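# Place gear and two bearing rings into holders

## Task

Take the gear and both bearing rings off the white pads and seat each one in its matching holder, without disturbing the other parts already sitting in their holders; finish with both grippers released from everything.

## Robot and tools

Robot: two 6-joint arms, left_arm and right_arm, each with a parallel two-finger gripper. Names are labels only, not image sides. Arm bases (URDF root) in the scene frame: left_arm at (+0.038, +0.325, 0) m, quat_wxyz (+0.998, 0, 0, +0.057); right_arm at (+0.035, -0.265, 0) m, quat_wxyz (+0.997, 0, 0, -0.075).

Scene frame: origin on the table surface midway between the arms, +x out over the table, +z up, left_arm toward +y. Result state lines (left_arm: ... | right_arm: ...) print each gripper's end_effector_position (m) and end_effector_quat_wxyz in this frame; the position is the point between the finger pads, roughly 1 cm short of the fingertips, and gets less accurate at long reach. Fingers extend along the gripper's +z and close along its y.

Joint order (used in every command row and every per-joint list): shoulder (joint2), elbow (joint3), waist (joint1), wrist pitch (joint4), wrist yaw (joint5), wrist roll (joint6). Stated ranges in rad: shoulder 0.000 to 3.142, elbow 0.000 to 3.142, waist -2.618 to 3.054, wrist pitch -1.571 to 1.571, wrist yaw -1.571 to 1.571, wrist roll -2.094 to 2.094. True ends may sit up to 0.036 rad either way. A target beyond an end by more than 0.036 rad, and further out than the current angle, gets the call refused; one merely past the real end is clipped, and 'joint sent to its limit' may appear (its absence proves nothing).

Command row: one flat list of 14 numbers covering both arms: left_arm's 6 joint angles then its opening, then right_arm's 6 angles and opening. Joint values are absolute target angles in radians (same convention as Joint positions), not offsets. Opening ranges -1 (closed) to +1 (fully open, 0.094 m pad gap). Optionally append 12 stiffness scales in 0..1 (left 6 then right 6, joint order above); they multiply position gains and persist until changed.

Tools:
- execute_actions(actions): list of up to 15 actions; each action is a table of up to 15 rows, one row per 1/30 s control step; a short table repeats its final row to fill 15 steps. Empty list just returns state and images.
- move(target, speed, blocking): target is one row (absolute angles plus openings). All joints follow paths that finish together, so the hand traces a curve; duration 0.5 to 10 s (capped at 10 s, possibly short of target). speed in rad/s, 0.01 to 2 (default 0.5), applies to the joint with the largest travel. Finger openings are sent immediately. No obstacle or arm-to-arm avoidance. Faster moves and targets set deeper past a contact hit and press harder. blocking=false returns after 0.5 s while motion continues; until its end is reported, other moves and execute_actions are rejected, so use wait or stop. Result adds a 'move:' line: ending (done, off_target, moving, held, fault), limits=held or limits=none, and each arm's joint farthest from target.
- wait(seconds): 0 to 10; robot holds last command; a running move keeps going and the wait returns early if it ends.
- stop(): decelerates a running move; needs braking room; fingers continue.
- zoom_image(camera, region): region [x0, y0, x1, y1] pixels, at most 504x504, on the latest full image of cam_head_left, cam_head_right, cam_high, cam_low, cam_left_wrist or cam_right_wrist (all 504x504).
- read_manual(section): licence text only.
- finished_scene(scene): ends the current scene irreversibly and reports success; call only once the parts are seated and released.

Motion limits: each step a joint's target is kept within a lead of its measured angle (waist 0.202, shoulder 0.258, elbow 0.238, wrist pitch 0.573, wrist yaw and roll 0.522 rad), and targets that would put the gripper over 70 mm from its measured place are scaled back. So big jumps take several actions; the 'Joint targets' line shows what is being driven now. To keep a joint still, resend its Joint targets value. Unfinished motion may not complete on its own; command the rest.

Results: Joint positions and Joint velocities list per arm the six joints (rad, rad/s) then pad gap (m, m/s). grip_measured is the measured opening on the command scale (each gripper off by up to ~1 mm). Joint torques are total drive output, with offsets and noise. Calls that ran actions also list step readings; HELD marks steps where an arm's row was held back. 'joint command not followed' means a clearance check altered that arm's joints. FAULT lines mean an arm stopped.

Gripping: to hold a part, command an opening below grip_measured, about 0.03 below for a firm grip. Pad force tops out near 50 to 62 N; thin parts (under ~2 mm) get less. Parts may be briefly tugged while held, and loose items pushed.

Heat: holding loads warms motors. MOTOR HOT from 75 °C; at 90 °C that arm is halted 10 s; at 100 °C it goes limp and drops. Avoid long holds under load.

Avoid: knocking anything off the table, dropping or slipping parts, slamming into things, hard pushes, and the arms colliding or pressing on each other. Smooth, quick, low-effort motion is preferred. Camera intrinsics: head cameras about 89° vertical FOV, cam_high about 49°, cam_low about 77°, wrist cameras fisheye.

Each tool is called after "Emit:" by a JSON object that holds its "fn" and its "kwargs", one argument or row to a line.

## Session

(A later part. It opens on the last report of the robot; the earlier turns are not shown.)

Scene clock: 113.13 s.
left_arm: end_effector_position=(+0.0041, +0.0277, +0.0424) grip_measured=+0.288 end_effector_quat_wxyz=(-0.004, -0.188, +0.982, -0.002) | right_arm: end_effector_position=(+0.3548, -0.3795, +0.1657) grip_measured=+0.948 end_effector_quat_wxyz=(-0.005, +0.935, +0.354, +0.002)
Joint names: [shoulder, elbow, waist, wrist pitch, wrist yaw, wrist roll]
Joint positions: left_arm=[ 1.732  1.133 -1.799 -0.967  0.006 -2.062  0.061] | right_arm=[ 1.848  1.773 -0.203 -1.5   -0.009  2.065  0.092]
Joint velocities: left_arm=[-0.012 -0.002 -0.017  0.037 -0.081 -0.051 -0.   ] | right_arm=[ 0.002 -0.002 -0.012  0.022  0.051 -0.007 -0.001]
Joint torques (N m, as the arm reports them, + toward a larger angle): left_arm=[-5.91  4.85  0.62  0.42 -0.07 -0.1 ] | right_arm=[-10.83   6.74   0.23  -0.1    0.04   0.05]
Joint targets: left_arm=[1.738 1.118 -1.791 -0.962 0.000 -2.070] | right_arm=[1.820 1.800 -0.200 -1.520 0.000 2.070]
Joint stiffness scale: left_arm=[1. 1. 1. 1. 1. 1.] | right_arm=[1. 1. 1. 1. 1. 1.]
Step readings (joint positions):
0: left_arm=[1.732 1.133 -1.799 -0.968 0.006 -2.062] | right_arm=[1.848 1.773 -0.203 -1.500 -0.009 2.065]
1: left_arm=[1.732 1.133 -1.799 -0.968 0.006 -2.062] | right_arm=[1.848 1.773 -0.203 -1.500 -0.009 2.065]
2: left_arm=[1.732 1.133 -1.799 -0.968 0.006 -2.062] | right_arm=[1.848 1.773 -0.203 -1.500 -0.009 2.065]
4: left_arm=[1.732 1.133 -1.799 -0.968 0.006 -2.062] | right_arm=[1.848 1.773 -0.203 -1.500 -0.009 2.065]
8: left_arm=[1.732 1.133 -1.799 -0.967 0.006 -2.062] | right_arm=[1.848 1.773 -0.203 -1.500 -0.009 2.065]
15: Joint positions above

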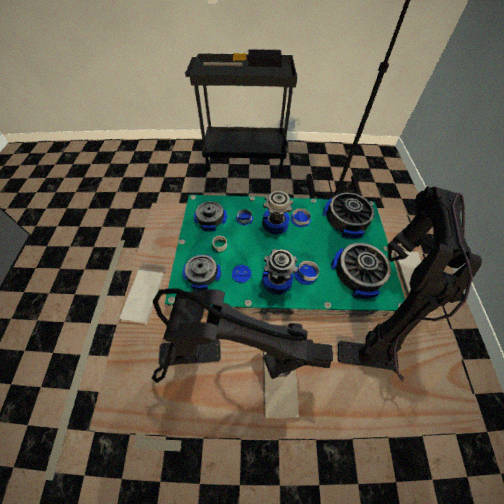

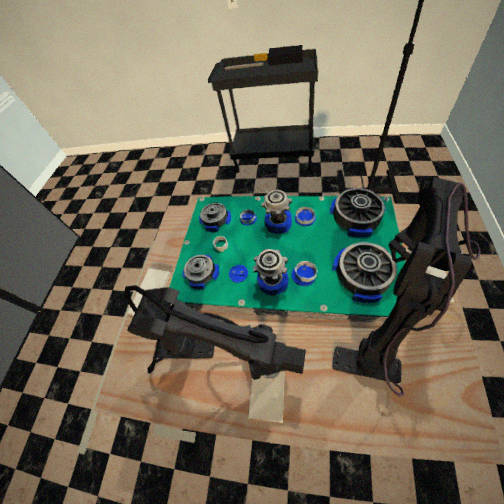

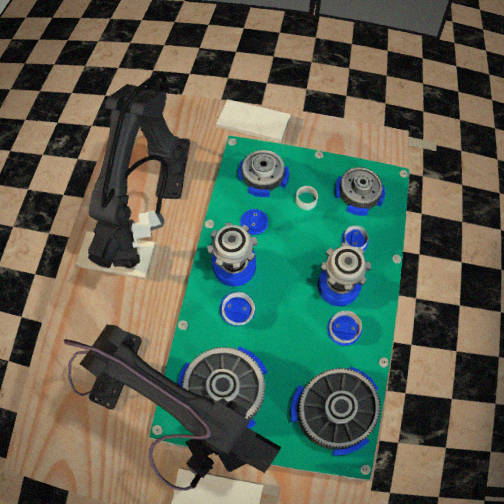

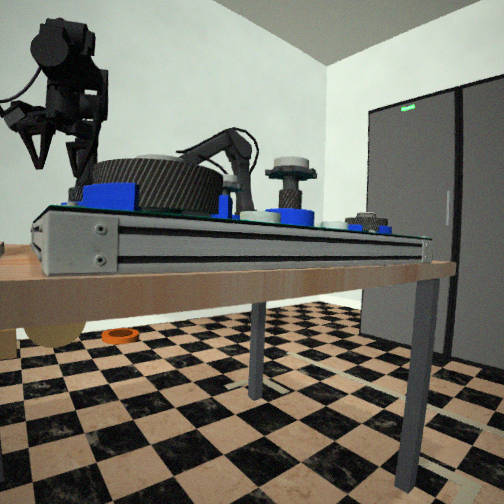

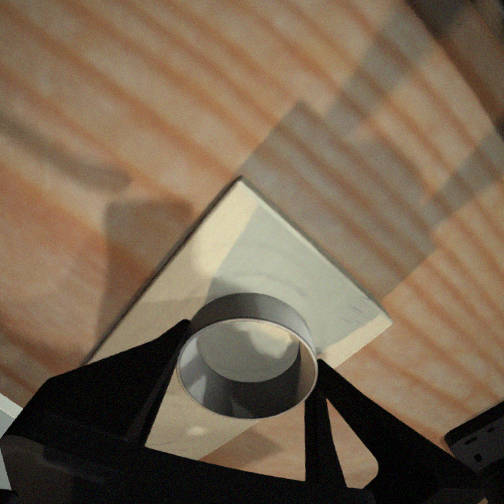

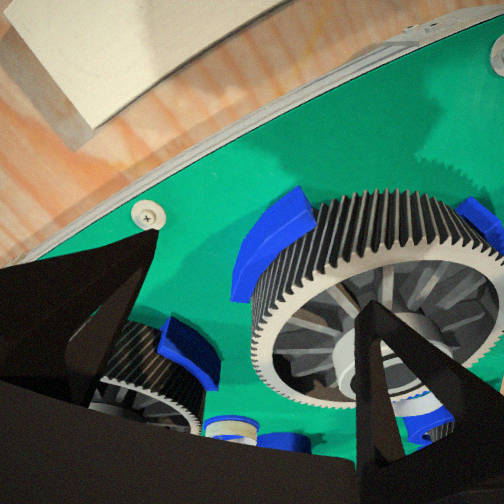

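Emit:
{"fn": "move", "kwargs": {
  "target": [1.495,1.44,-1.791,-1.475,0,-2.07,0.25,1.82,1.80,-0.2,-1.52,0,2.07,0.95],
  "speed": 0.5
}}

Emit:
{"fn": "move", "kwargs": {
  "target": [1.495,1.44,-0.64,-1.475,0,-2.07,0.25,1.82,1.80,-0.2,-1.52,0,2.07,0.95],
  "speed": 0.8
}}

Scene clock: 115.33 s.
left_arm: end_effector_position=(+0.0089, +0.0695, +0.1672) grip_measured=+0.288 end_effector_quat_wxyz=(-0.005, -0.188, +0.982, -0.004) | right_arm: end_effector_position=(+0.3548, -0.3795, +0.1657) grip_measured=+0.948 end_effector_quat_wxyz=(-0.005, +0.935, +0.354, +0.002)
Joint names: [shoulder, elbow, waist, wrist pitch, wrist yaw, wrist roll]
Joint positions: left_arm=[ 1.515  1.408 -1.799 -1.453  0.006 -2.062  0.061] | right_arm=[ 1.848  1.773 -0.203 -1.5   -0.009  2.065  0.092]
Joint velocities: left_arm=[-0.002 -0.007  0.002  0.051  0.022 -0.095 -0.001] | right_arm=[ 0.002 -0.027 -0.017 -0.007  0.007 -0.007  0.   ]
Joint torques (N m, as the arm reports them, + toward a larger angle): left_arm=[-6.35  9.4   0.66  0.11 -0.09 -0.11] | right_arm=[-10.83   6.8    0.24  -0.09   0.04   0.05]
Joint targets: left_arm=[1.495 1.440 -1.791 -1.475 -0.000 -2.070] | right_arm=[1.820 1.800 -0.200 -1.520 -0.000 2.070]
Joint stiffness scale: left_arm=[1. 1. 1. 1. 1. 1.] | right_arm=[1. 1. 1. 1. 1. 1.]
move: off_target (left_arm, right_arm); limits=none; left_arm: farthest joint: the elbow, 0.032 radians from its target (0.307 radians at the start); right_arm: farthest joint: the shoulder, 0.028 radians from its target (0.028 radians at the start)

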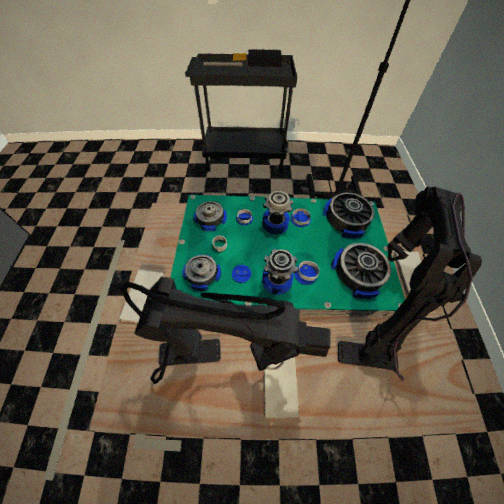

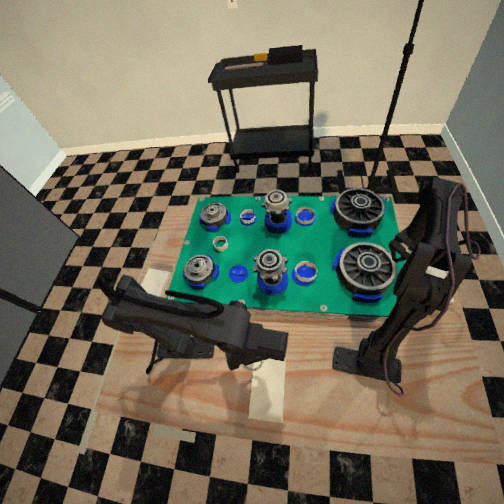

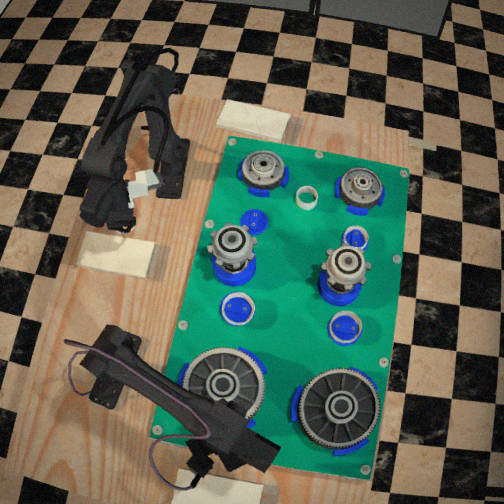

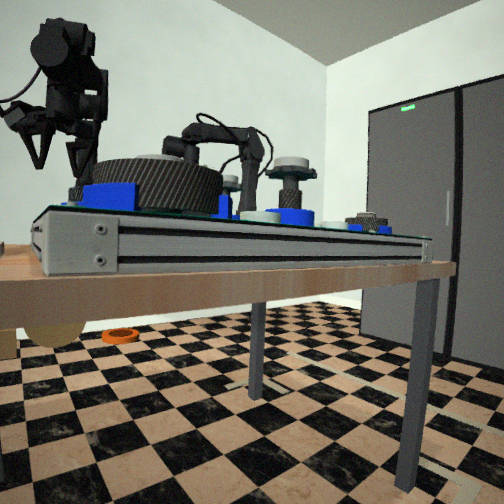

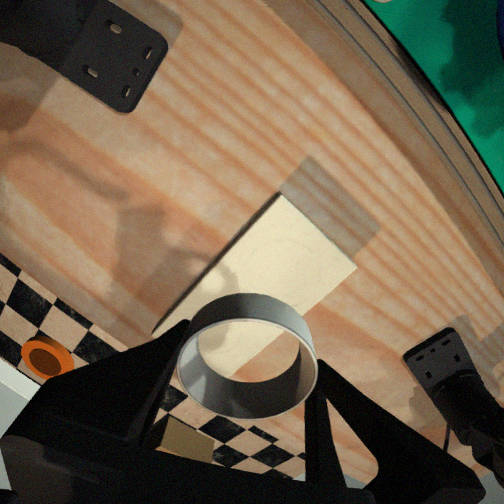

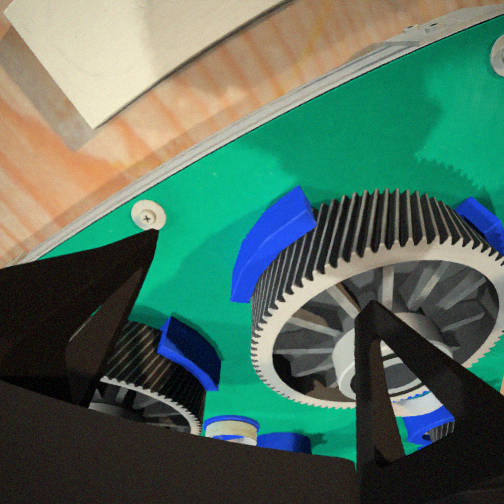

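Scene clock: 117.23 s.
left_arm: end_effector_position=(+0.2609, +0.1961, +0.1672) grip_measured=+0.289 end_effector_quat_wxyz=(+0.000, -0.694, +0.720, -0.005) | right_arm: end_effector_position=(+0.3548, -0.3795, +0.1657) grip_measured=+0.948 end_effector_quat_wxyz=(-0.005, +0.935, +0.354, +0.002)
Joint names: [shoulder, elbow, waist, wrist pitch, wrist yaw, wrist roll]
Joint positions: left_arm=[ 1.515  1.408 -0.643 -1.453  0.002 -2.062  0.061] | right_arm=[ 1.848  1.773 -0.203 -1.5   -0.009  2.065  0.092]
Joint velocities: left_arm=[-0.012  0.022 -0.032 -0.037  0.037 -0.022  0.001] | right_arm=[-0.012 -0.002 -0.007  0.007 -0.007  0.022  0.   ]
Joint torques (N m, as the arm reports them, + toward a larger angle): left_arm=[-6.41  9.32  0.21  0.1  -0.03 -0.11] | right_arm=[-10.78   6.77   0.24  -0.1    0.03   0.04]
Joint targets: left_arm=[1.495 1.440 -0.640 -1.475 0.000 -2.070] | right_arm=[1.820 1.800 -0.200 -1.520 0.000 2.070]
Joint stiffness scale: left_arm=[1. 1. 1. 1. 1. 1.] | right_arm=[1. 1. 1. 1. 1. 1.]
move: off_target (left_arm, right_arm); limits=none; left_arm: farthest joint: the elbow, 0.032 radians from its target (0.032 radians at the start); right_arm: farthest joint: the shoulder, 0.028 radians from its target (0.028 radians at the start)

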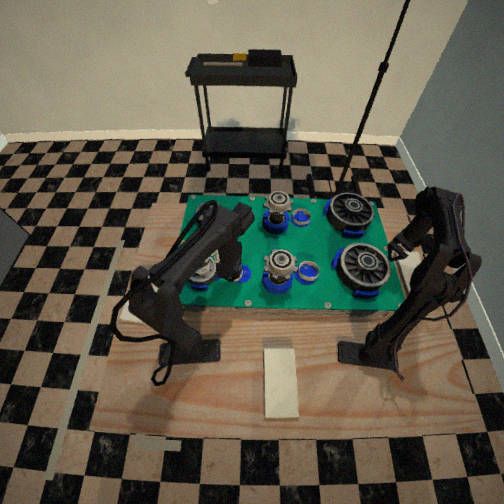

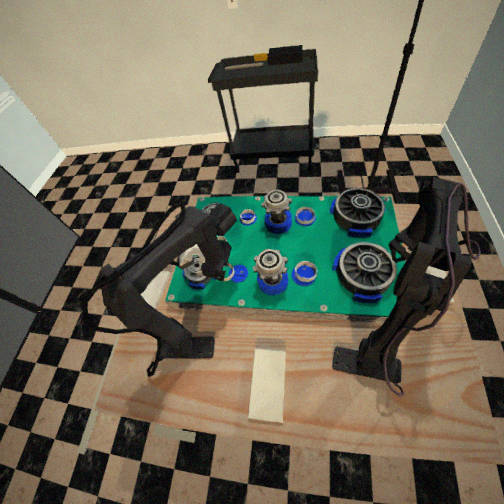

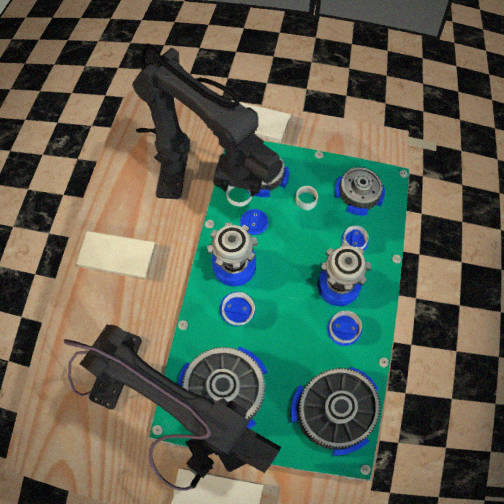

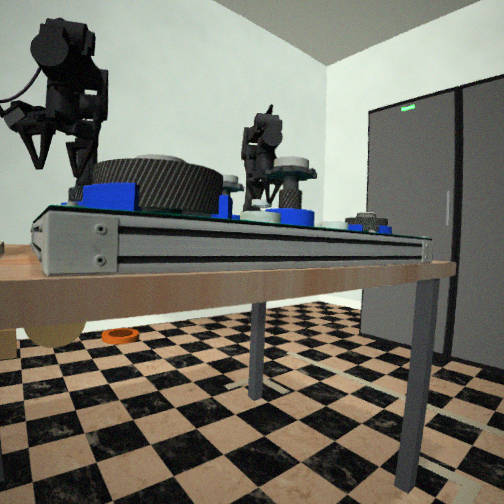

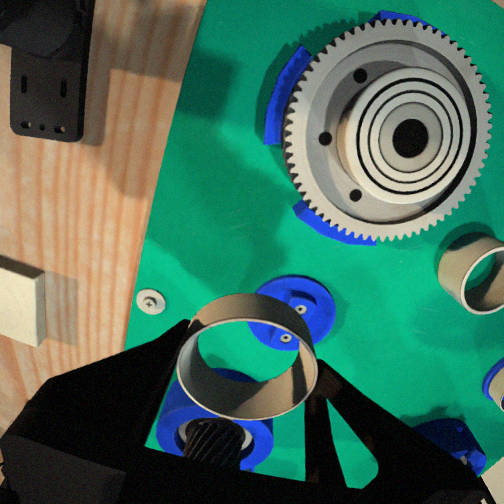

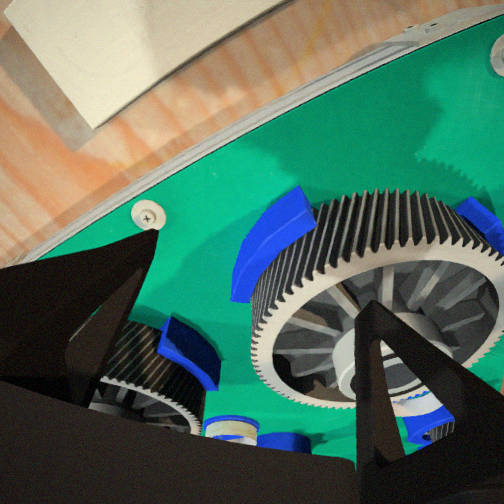

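Emit:
{"fn": "move", "kwargs": {
  "target": [1.674,1.386,-0.627,-1.293,0,-2.07,0.25,1.82,1.80,-0.2,-1.52,0,2.07,0.95],
  "speed": 0.25
}}

Emit:
{"fn": "zoom_image", "kwargs": {
  "camera": "cam_left_wrist",
  "region": [150, 250, 350, 430]
}}

Scene clock: 118.97 s.
left_arm: end_effector_position=(+0.2967, +0.1776, +0.1235) grip_measured=+0.289 end_effector_quat_wxyz=(-0.002, -0.697, +0.718, +0.002) | right_arm: end_effector_position=(+0.3548, -0.3795, +0.1657) grip_measured=+0.948 end_effector_quat_wxyz=(-0.005, +0.935, +0.354, +0.002)
Joint names: [shoulder, elbow, waist, wrist pitch, wrist yaw, wrist roll]
Joint positions: left_arm=[ 1.674  1.397 -0.636 -1.299  0.002 -2.062  0.061] | right_arm=[ 1.848  1.773 -0.203 -1.5   -0.009  2.065  0.092]
Joint velocities: left_arm=[ 0.002 -0.027  0.007 -0.066  0.022  0.007  0.   ] | right_arm=[-0.002  0.002  0.007  0.022  0.022 -0.007 -0.   ]
Joint torques (N m, as the arm reports them, + toward a larger angle): left_arm=[-6.17  5.51  0.76  0.43 -0.04 -0.11] | right_arm=[-10.87   6.84   0.16  -0.1    0.05   0.05]
Joint targets: left_arm=[1.674 1.386 -0.627 -1.293 0.000 -2.070] | right_arm=[1.820 1.800 -0.200 -1.520 -0.000 2.070]
Joint stiffness scale: left_arm=[1. 1. 1. 1. 1. 1.] | right_arm=[1. 1. 1. 1. 1. 1.]
move: off_target (right_arm); limits=none; left_arm: farthest joint: the elbow, 0.011 radians from its target (0.022 radians at the start); right_arm: farthest joint: the shoulder, 0.028 radians from its target (0.028 radians at the start)

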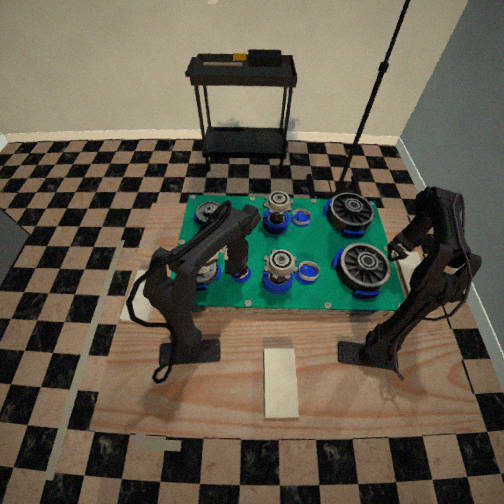

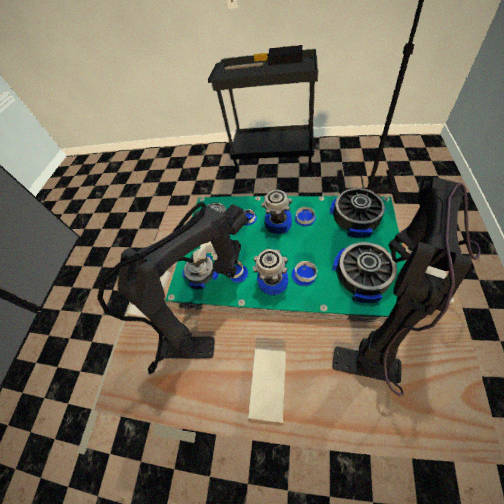

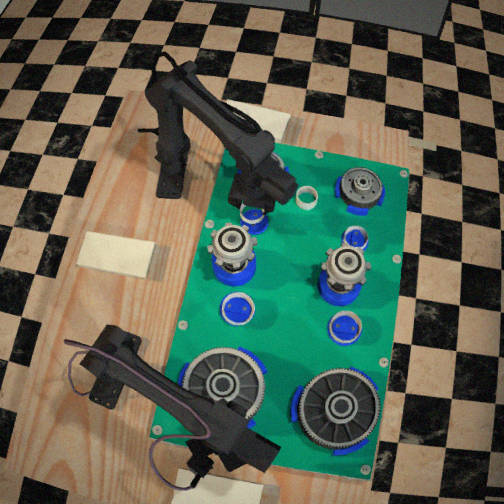

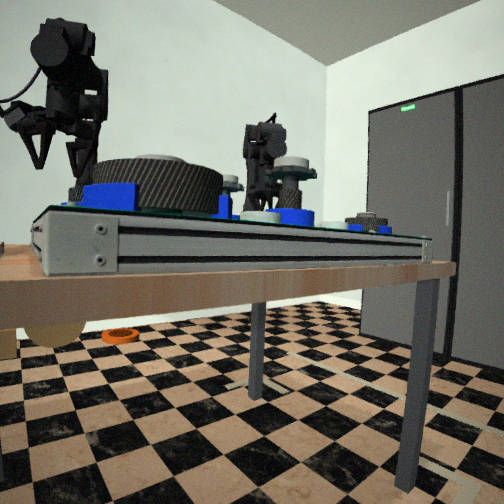

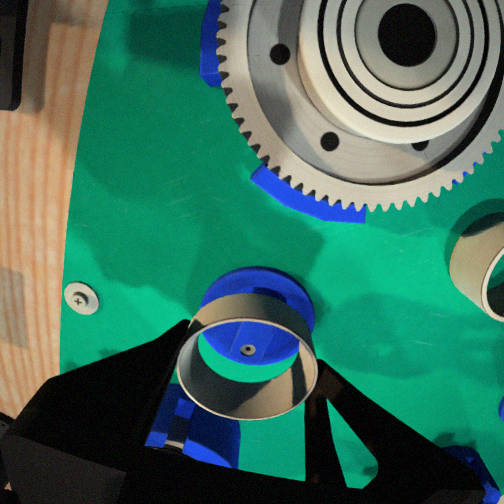

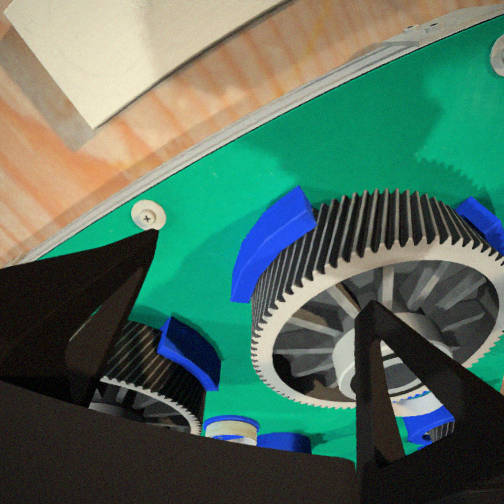

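Region (150, 250, 350, 430) of cam_left_wrist's 504x504 image, scaled by 2.520, with more detail than that image has; it fills the top 454 rows of this view, and the rest is white.

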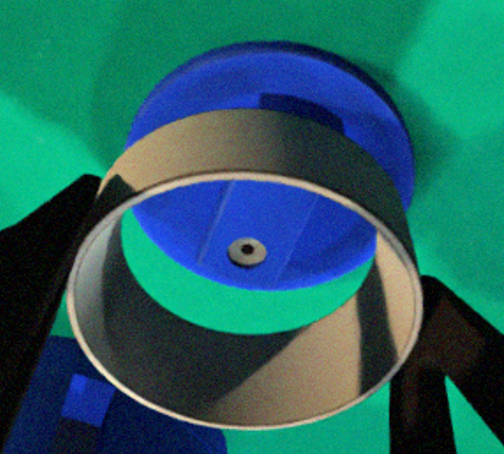

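Emit:
{"fn": "move", "kwargs": {
  "target": [1.691,1.357,-0.627,-1.244,0,-2.07,0.25,1.82,1.80,-0.2,-1.52,0,2.07,0.95],
  "speed": 0.1
}}

Emit:
{"fn": "zoom_image", "kwargs": {
  "camera": "cam_left_wrist",
  "region": [150, 250, 350, 430]
}}

Scene clock: 120.63 s.
left_arm: end_effector_position=(+0.3006, +0.1754, +0.1118) grip_measured=+0.289 end_effector_quat_wxyz=(-0.001, -0.697, +0.718, -0.000) | right_arm: end_effector_position=(+0.3548, -0.3795, +0.1657) grip_measured=+0.948 end_effector_quat_wxyz=(-0.005, +0.935, +0.354, +0.002)
Joint names: [shoulder, elbow, waist, wrist pitch, wrist yaw, wrist roll]
Joint positions: left_arm=[ 1.69   1.368 -0.636 -1.25   0.002 -2.062  0.061] | right_arm=[ 1.848  1.773 -0.203 -1.5   -0.009  2.065  0.092]
Joint velocities: left_arm=[ 0.022  0.002  0.007  0.11  -0.022  0.037  0.   ] | right_arm=[-0.017 -0.012 -0.022  0.007 -0.051 -0.022 -0.001]
Joint torques (N m, as the arm reports them, + toward a larger angle): left_arm=[-6.26  5.52  0.74  0.39 -0.07 -0.1 ] | right_arm=[-10.8    6.78   0.19  -0.11   0.05   0.04]
Joint targets: left_arm=[1.691 1.357 -0.627 -1.244 0.000 -2.070] | right_arm=[1.820 1.800 -0.200 -1.520 0.000 2.070]
Joint stiffness scale: left_arm=[1. 1. 1. 1. 1. 1.] | right_arm=[1. 1. 1. 1. 1. 1.]
move: off_target (right_arm); limits=none; left_arm: farthest joint: the elbow, 0.011 radians from its target (0.040 radians at the start); right_arm: farthest joint: the shoulder, 0.028 radians from its target (0.028 radians at the start)

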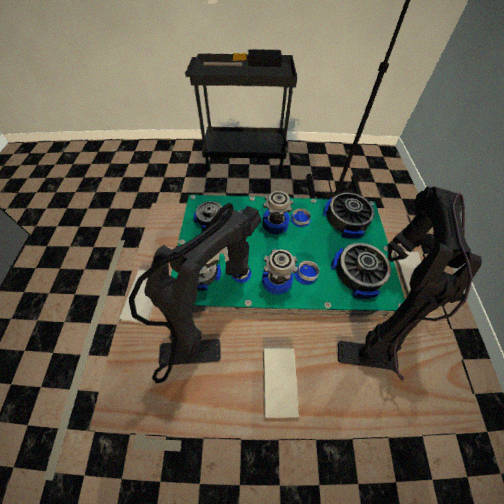

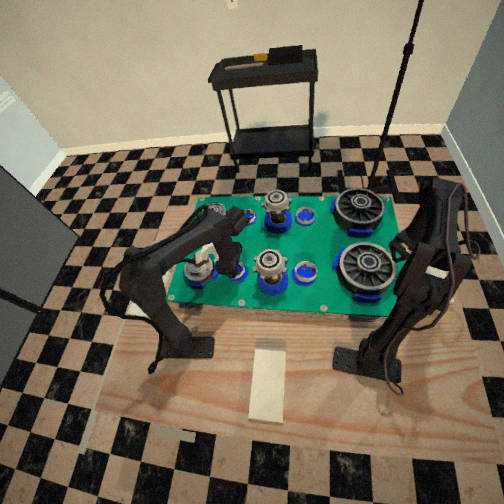

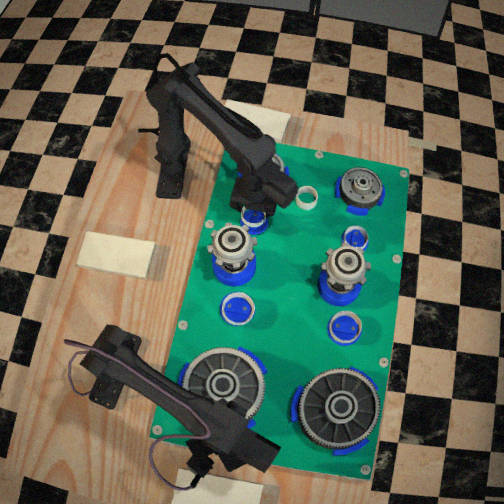

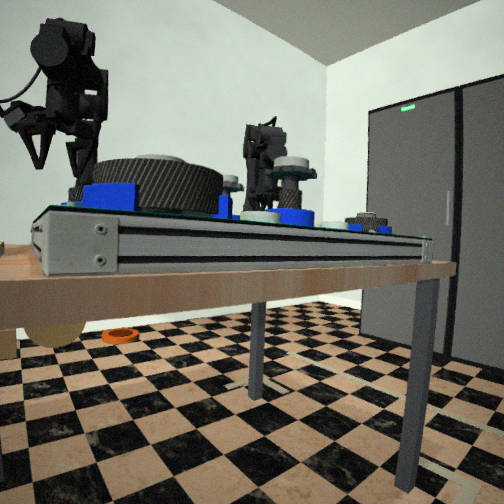

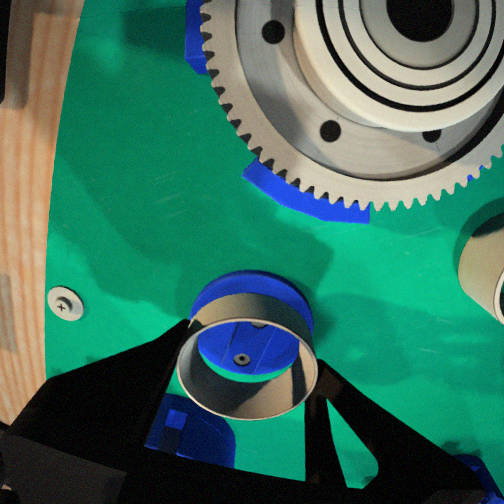

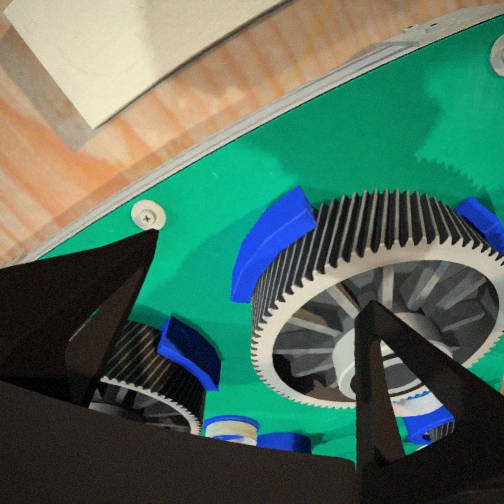

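Region (150, 250, 350, 430) of cam_left_wrist's 504x504 image, scaled by 2.520, with more detail than that image has; it fills the top 454 rows of this view, and the rest is white.

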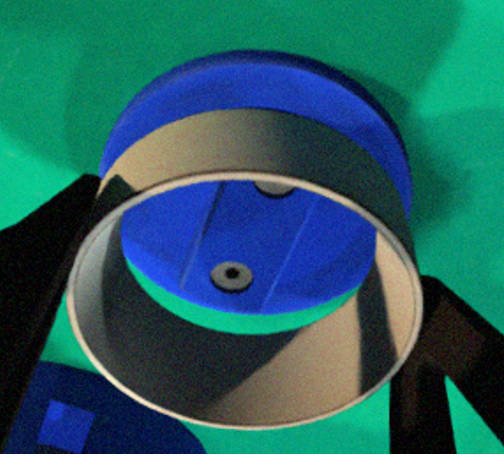

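Emit:
{"fn": "move", "kwargs": {
  "target": [1.696,1.315,-0.627,-1.197,0,-2.07,0.25,1.82,1.80,-0.2,-1.52,0,2.07,0.95],
  "speed": 0.06
}}

Emit:
{"fn": "zoom_image", "kwargs": {
  "camera": "cam_left_wrist",
  "region": [150, 250, 350, 430]
}}

Scene clock: 122.27 s.
left_arm: end_effector_position=(+0.3013, +0.1750, +0.1024) grip_measured=+0.289 end_effector_quat_wxyz=(-0.000, -0.697, +0.718, -0.003) | right_arm: end_effector_position=(+0.3548, -0.3795, +0.1657) grip_measured=+0.948 end_effector_quat_wxyz=(-0.005, +0.935, +0.354, +0.002)
Joint names: [shoulder, elbow, waist, wrist pitch, wrist yaw, wrist roll]
Joint positions: left_arm=[ 1.69   1.331 -0.636 -1.205  0.002 -2.062  0.061] | right_arm=[ 1.848  1.773 -0.203 -1.5   -0.009  2.065  0.092]
Joint velocities: left_arm=[ 0.012  0.017 -0.007  0.051 -0.022 -0.022 -0.001] | right_arm=[ 0.007  0.007 -0.022 -0.066 -0.037 -0.022 -0.   ]
Joint torques (N m, as the arm reports them, + toward a larger angle): left_arm=[-5.81  5.13  0.76  0.47 -0.04 -0.11] | right_arm=[-10.81   6.77   0.23  -0.08   0.04   0.03]
Joint targets: left_arm=[1.696 1.315 -0.627 -1.197 -0.000 -2.070] | right_arm=[1.820 1.800 -0.200 -1.520 -0.000 2.070]
Joint stiffness scale: left_arm=[1. 1. 1. 1. 1. 1.] | right_arm=[1. 1. 1. 1. 1. 1.]
move: off_target (right_arm); limits=none; left_arm: farthest joint: the elbow, 0.016 radians from its target (0.053 radians at the start); right_arm: farthest joint: the shoulder, 0.028 radians from its target (0.028 radians at the start)

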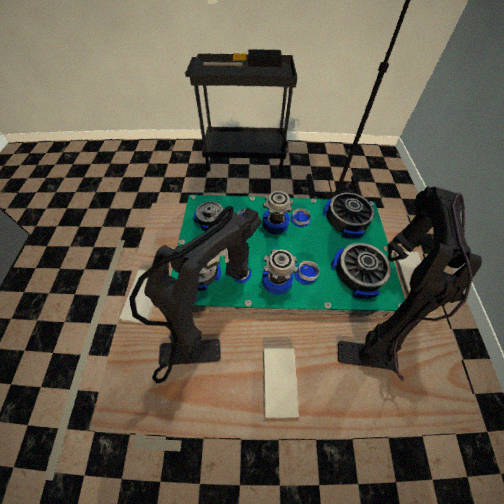

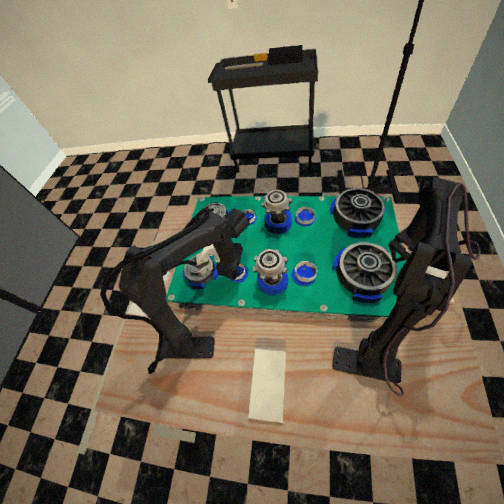

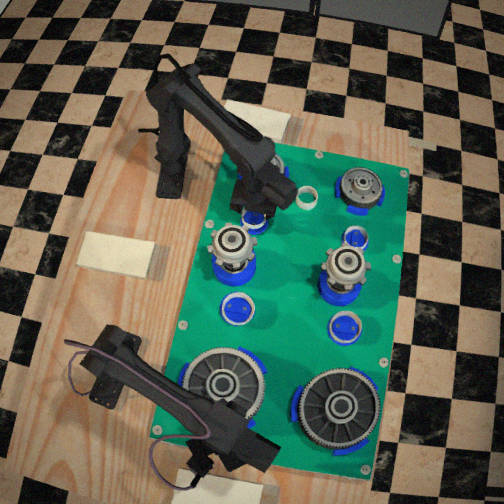

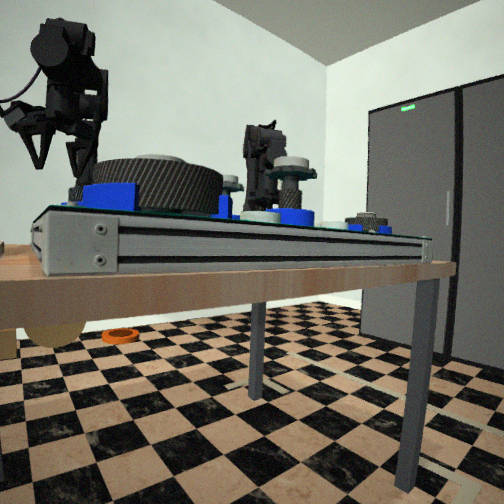

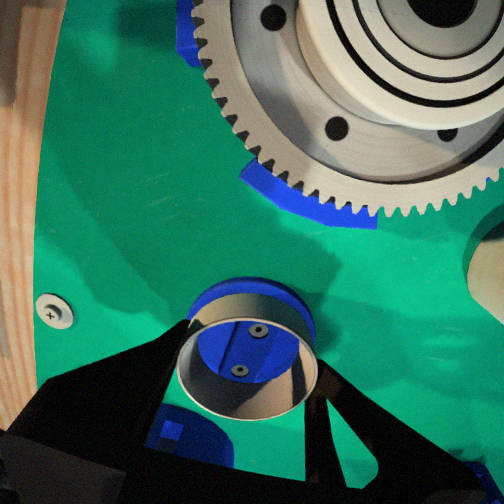

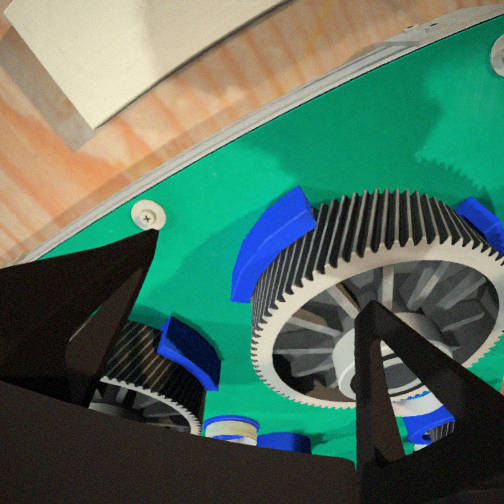

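Region (150, 250, 350, 430) of cam_left_wrist's 504x504 image, scaled by 2.520, with more detail than that image has; it fills the top 454 rows of this view, and the rest is white.

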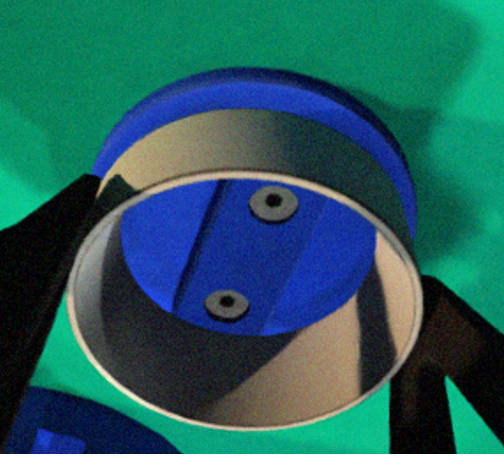

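Emit:
{"fn": "move", "kwargs": {
  "target": [1.705,1.305,-0.627,-1.192,0,-2.07,0.25,1.82,1.80,-0.2,-1.52,0,2.07,0.95],
  "speed": 0.03
}}

Emit:
{"fn": "zoom_image", "kwargs": {
  "camera": "cam_left_wrist",
  "region": [150, 250, 350, 430]
}}

Scene clock: 123.80 s.
left_arm: end_effector_position=(+0.3023, +0.1744, +0.1024) grip_measured=+0.289 end_effector_quat_wxyz=(+0.000, -0.697, +0.718, -0.006) | right_arm: end_effector_position=(+0.3548, -0.3795, +0.1657) grip_measured=+0.948 end_effector_quat_wxyz=(-0.005, +0.935, +0.354, +0.002)
Joint names: [shoulder, elbow, waist, wrist pitch, wrist yaw, wrist roll]
Joint positions: left_arm=[ 1.69   1.331 -0.636 -1.201  0.002 -2.062  0.061] | right_arm=[ 1.848  1.773 -0.203 -1.5   -0.009  2.065  0.092]
Joint velocities: left_arm=[ 0.002 -0.012 -0.012 -0.007 -0.066 -0.022  0.   ] | right_arm=[ 0.002  0.012 -0.007 -0.022 -0.051  0.037 -0.   ]
Joint torques (N m, as the arm reports them, + toward a larger angle): left_arm=[-5.18  4.22  0.76  0.47 -0.07 -0.1 ] | right_arm=[-10.84   6.78   0.21  -0.1    0.05   0.04]
Joint targets: left_arm=[1.705 1.305 -0.627 -1.192 -0.000 -2.070] | right_arm=[1.820 1.800 -0.200 -1.520 0.000 2.070]
Joint stiffness scale: left_arm=[1. 1. 1. 1. 1. 1.] | right_arm=[1. 1. 1. 1. 1. 1.]
move: off_target (left_arm, right_arm); limits=none; left_arm: farthest joint: the elbow, 0.026 radians from its target (0.026 radians at the start); right_arm: farthest joint: the shoulder, 0.028 radians from its target (0.028 radians at the start)

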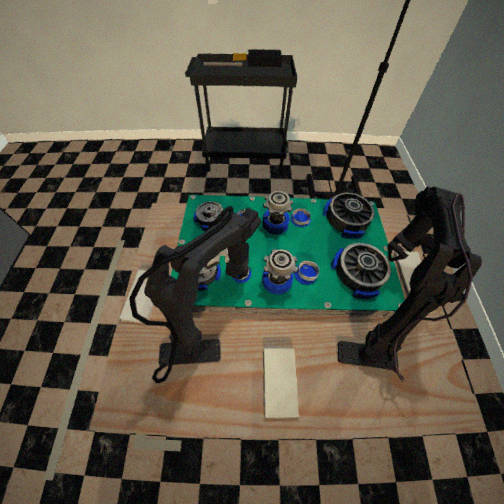

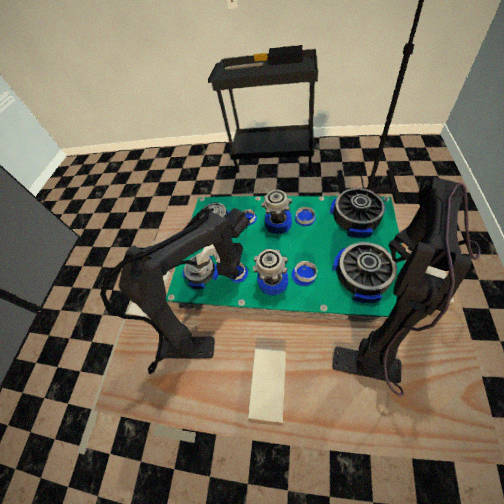

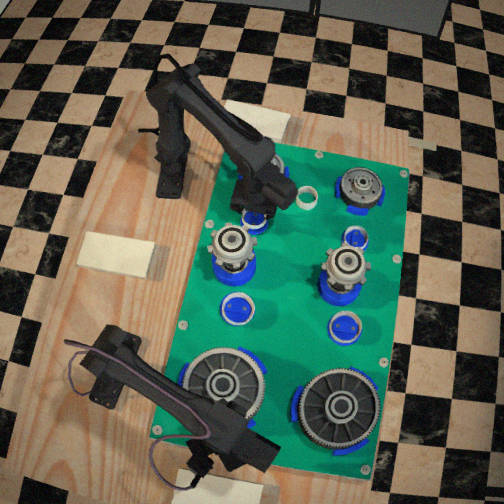

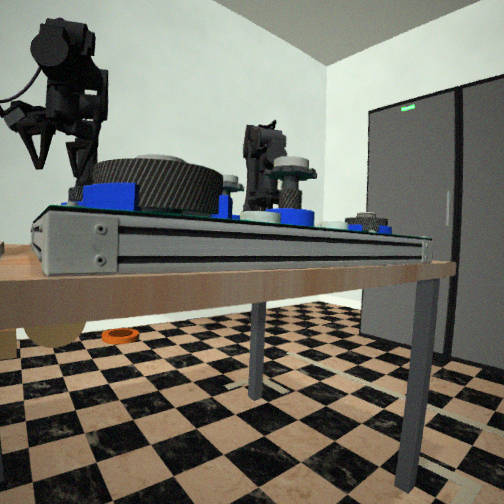

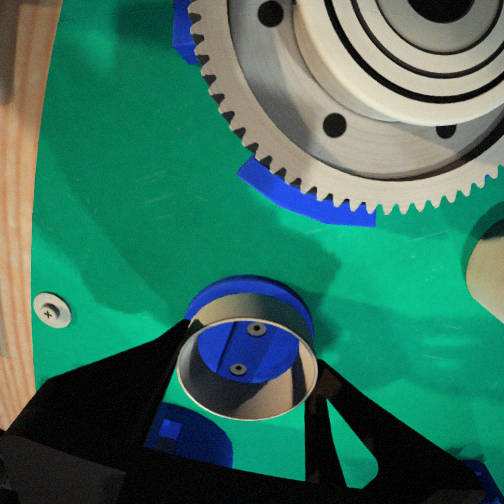

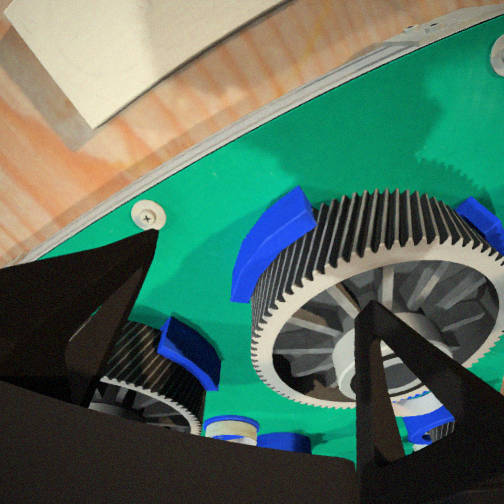

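Region (150, 250, 350, 430) of cam_left_wrist's 504x504 image, scaled by 2.520, with more detail than that image has; it fills the top 454 rows of this view, and the rest is white.

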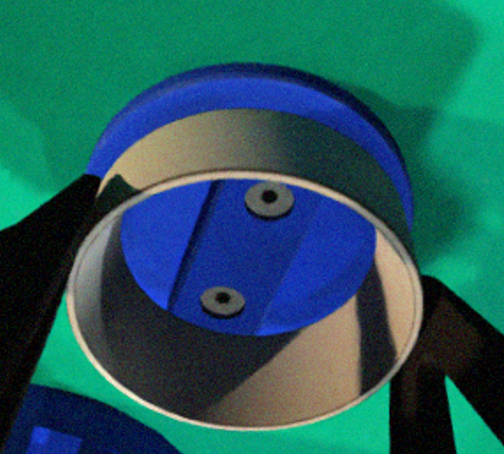

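Emit:
{"fn": "zoom_image", "kwargs": {
  "camera": "cam_high",
  "region": [230, 195, 280, 240]
}}

Emit:
{"fn": "zoom_image", "kwargs": {
  "camera": "cam_high",
  "region": [332, 215, 382, 260]
}}

Emit:
{"fn": "zoom_image", "kwargs": {
  "camera": "cam_high",
  "region": [210, 280, 370, 355]
}}

Region (230, 195, 280, 240) of cam_high's 504x504 image, scaled by 10.080, with more detail than that image has; it fills the top 454 rows of this view, and the rest is white.

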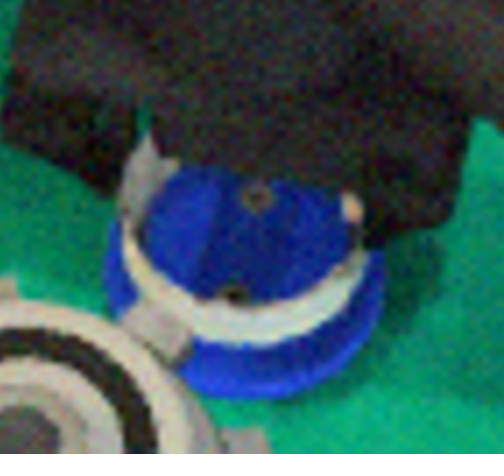

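Region (332, 215, 382, 260) of cam_high's 504x504 image, scaled by 10.080, with more detail than that image has; it fills the top 454 rows of this view, and the rest is white.

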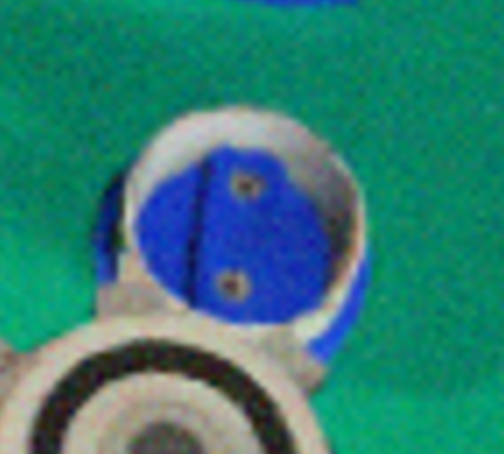

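Region (210, 280, 370, 355) of cam_high's 504x504 image, scaled by 3.150, with more detail than that image has; it fills the top 236 rows of this view, and the rest is white.

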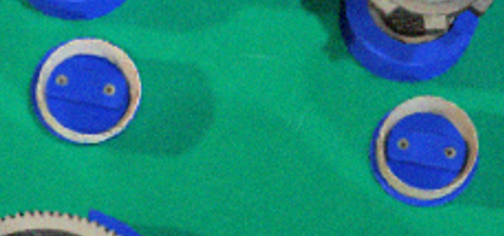

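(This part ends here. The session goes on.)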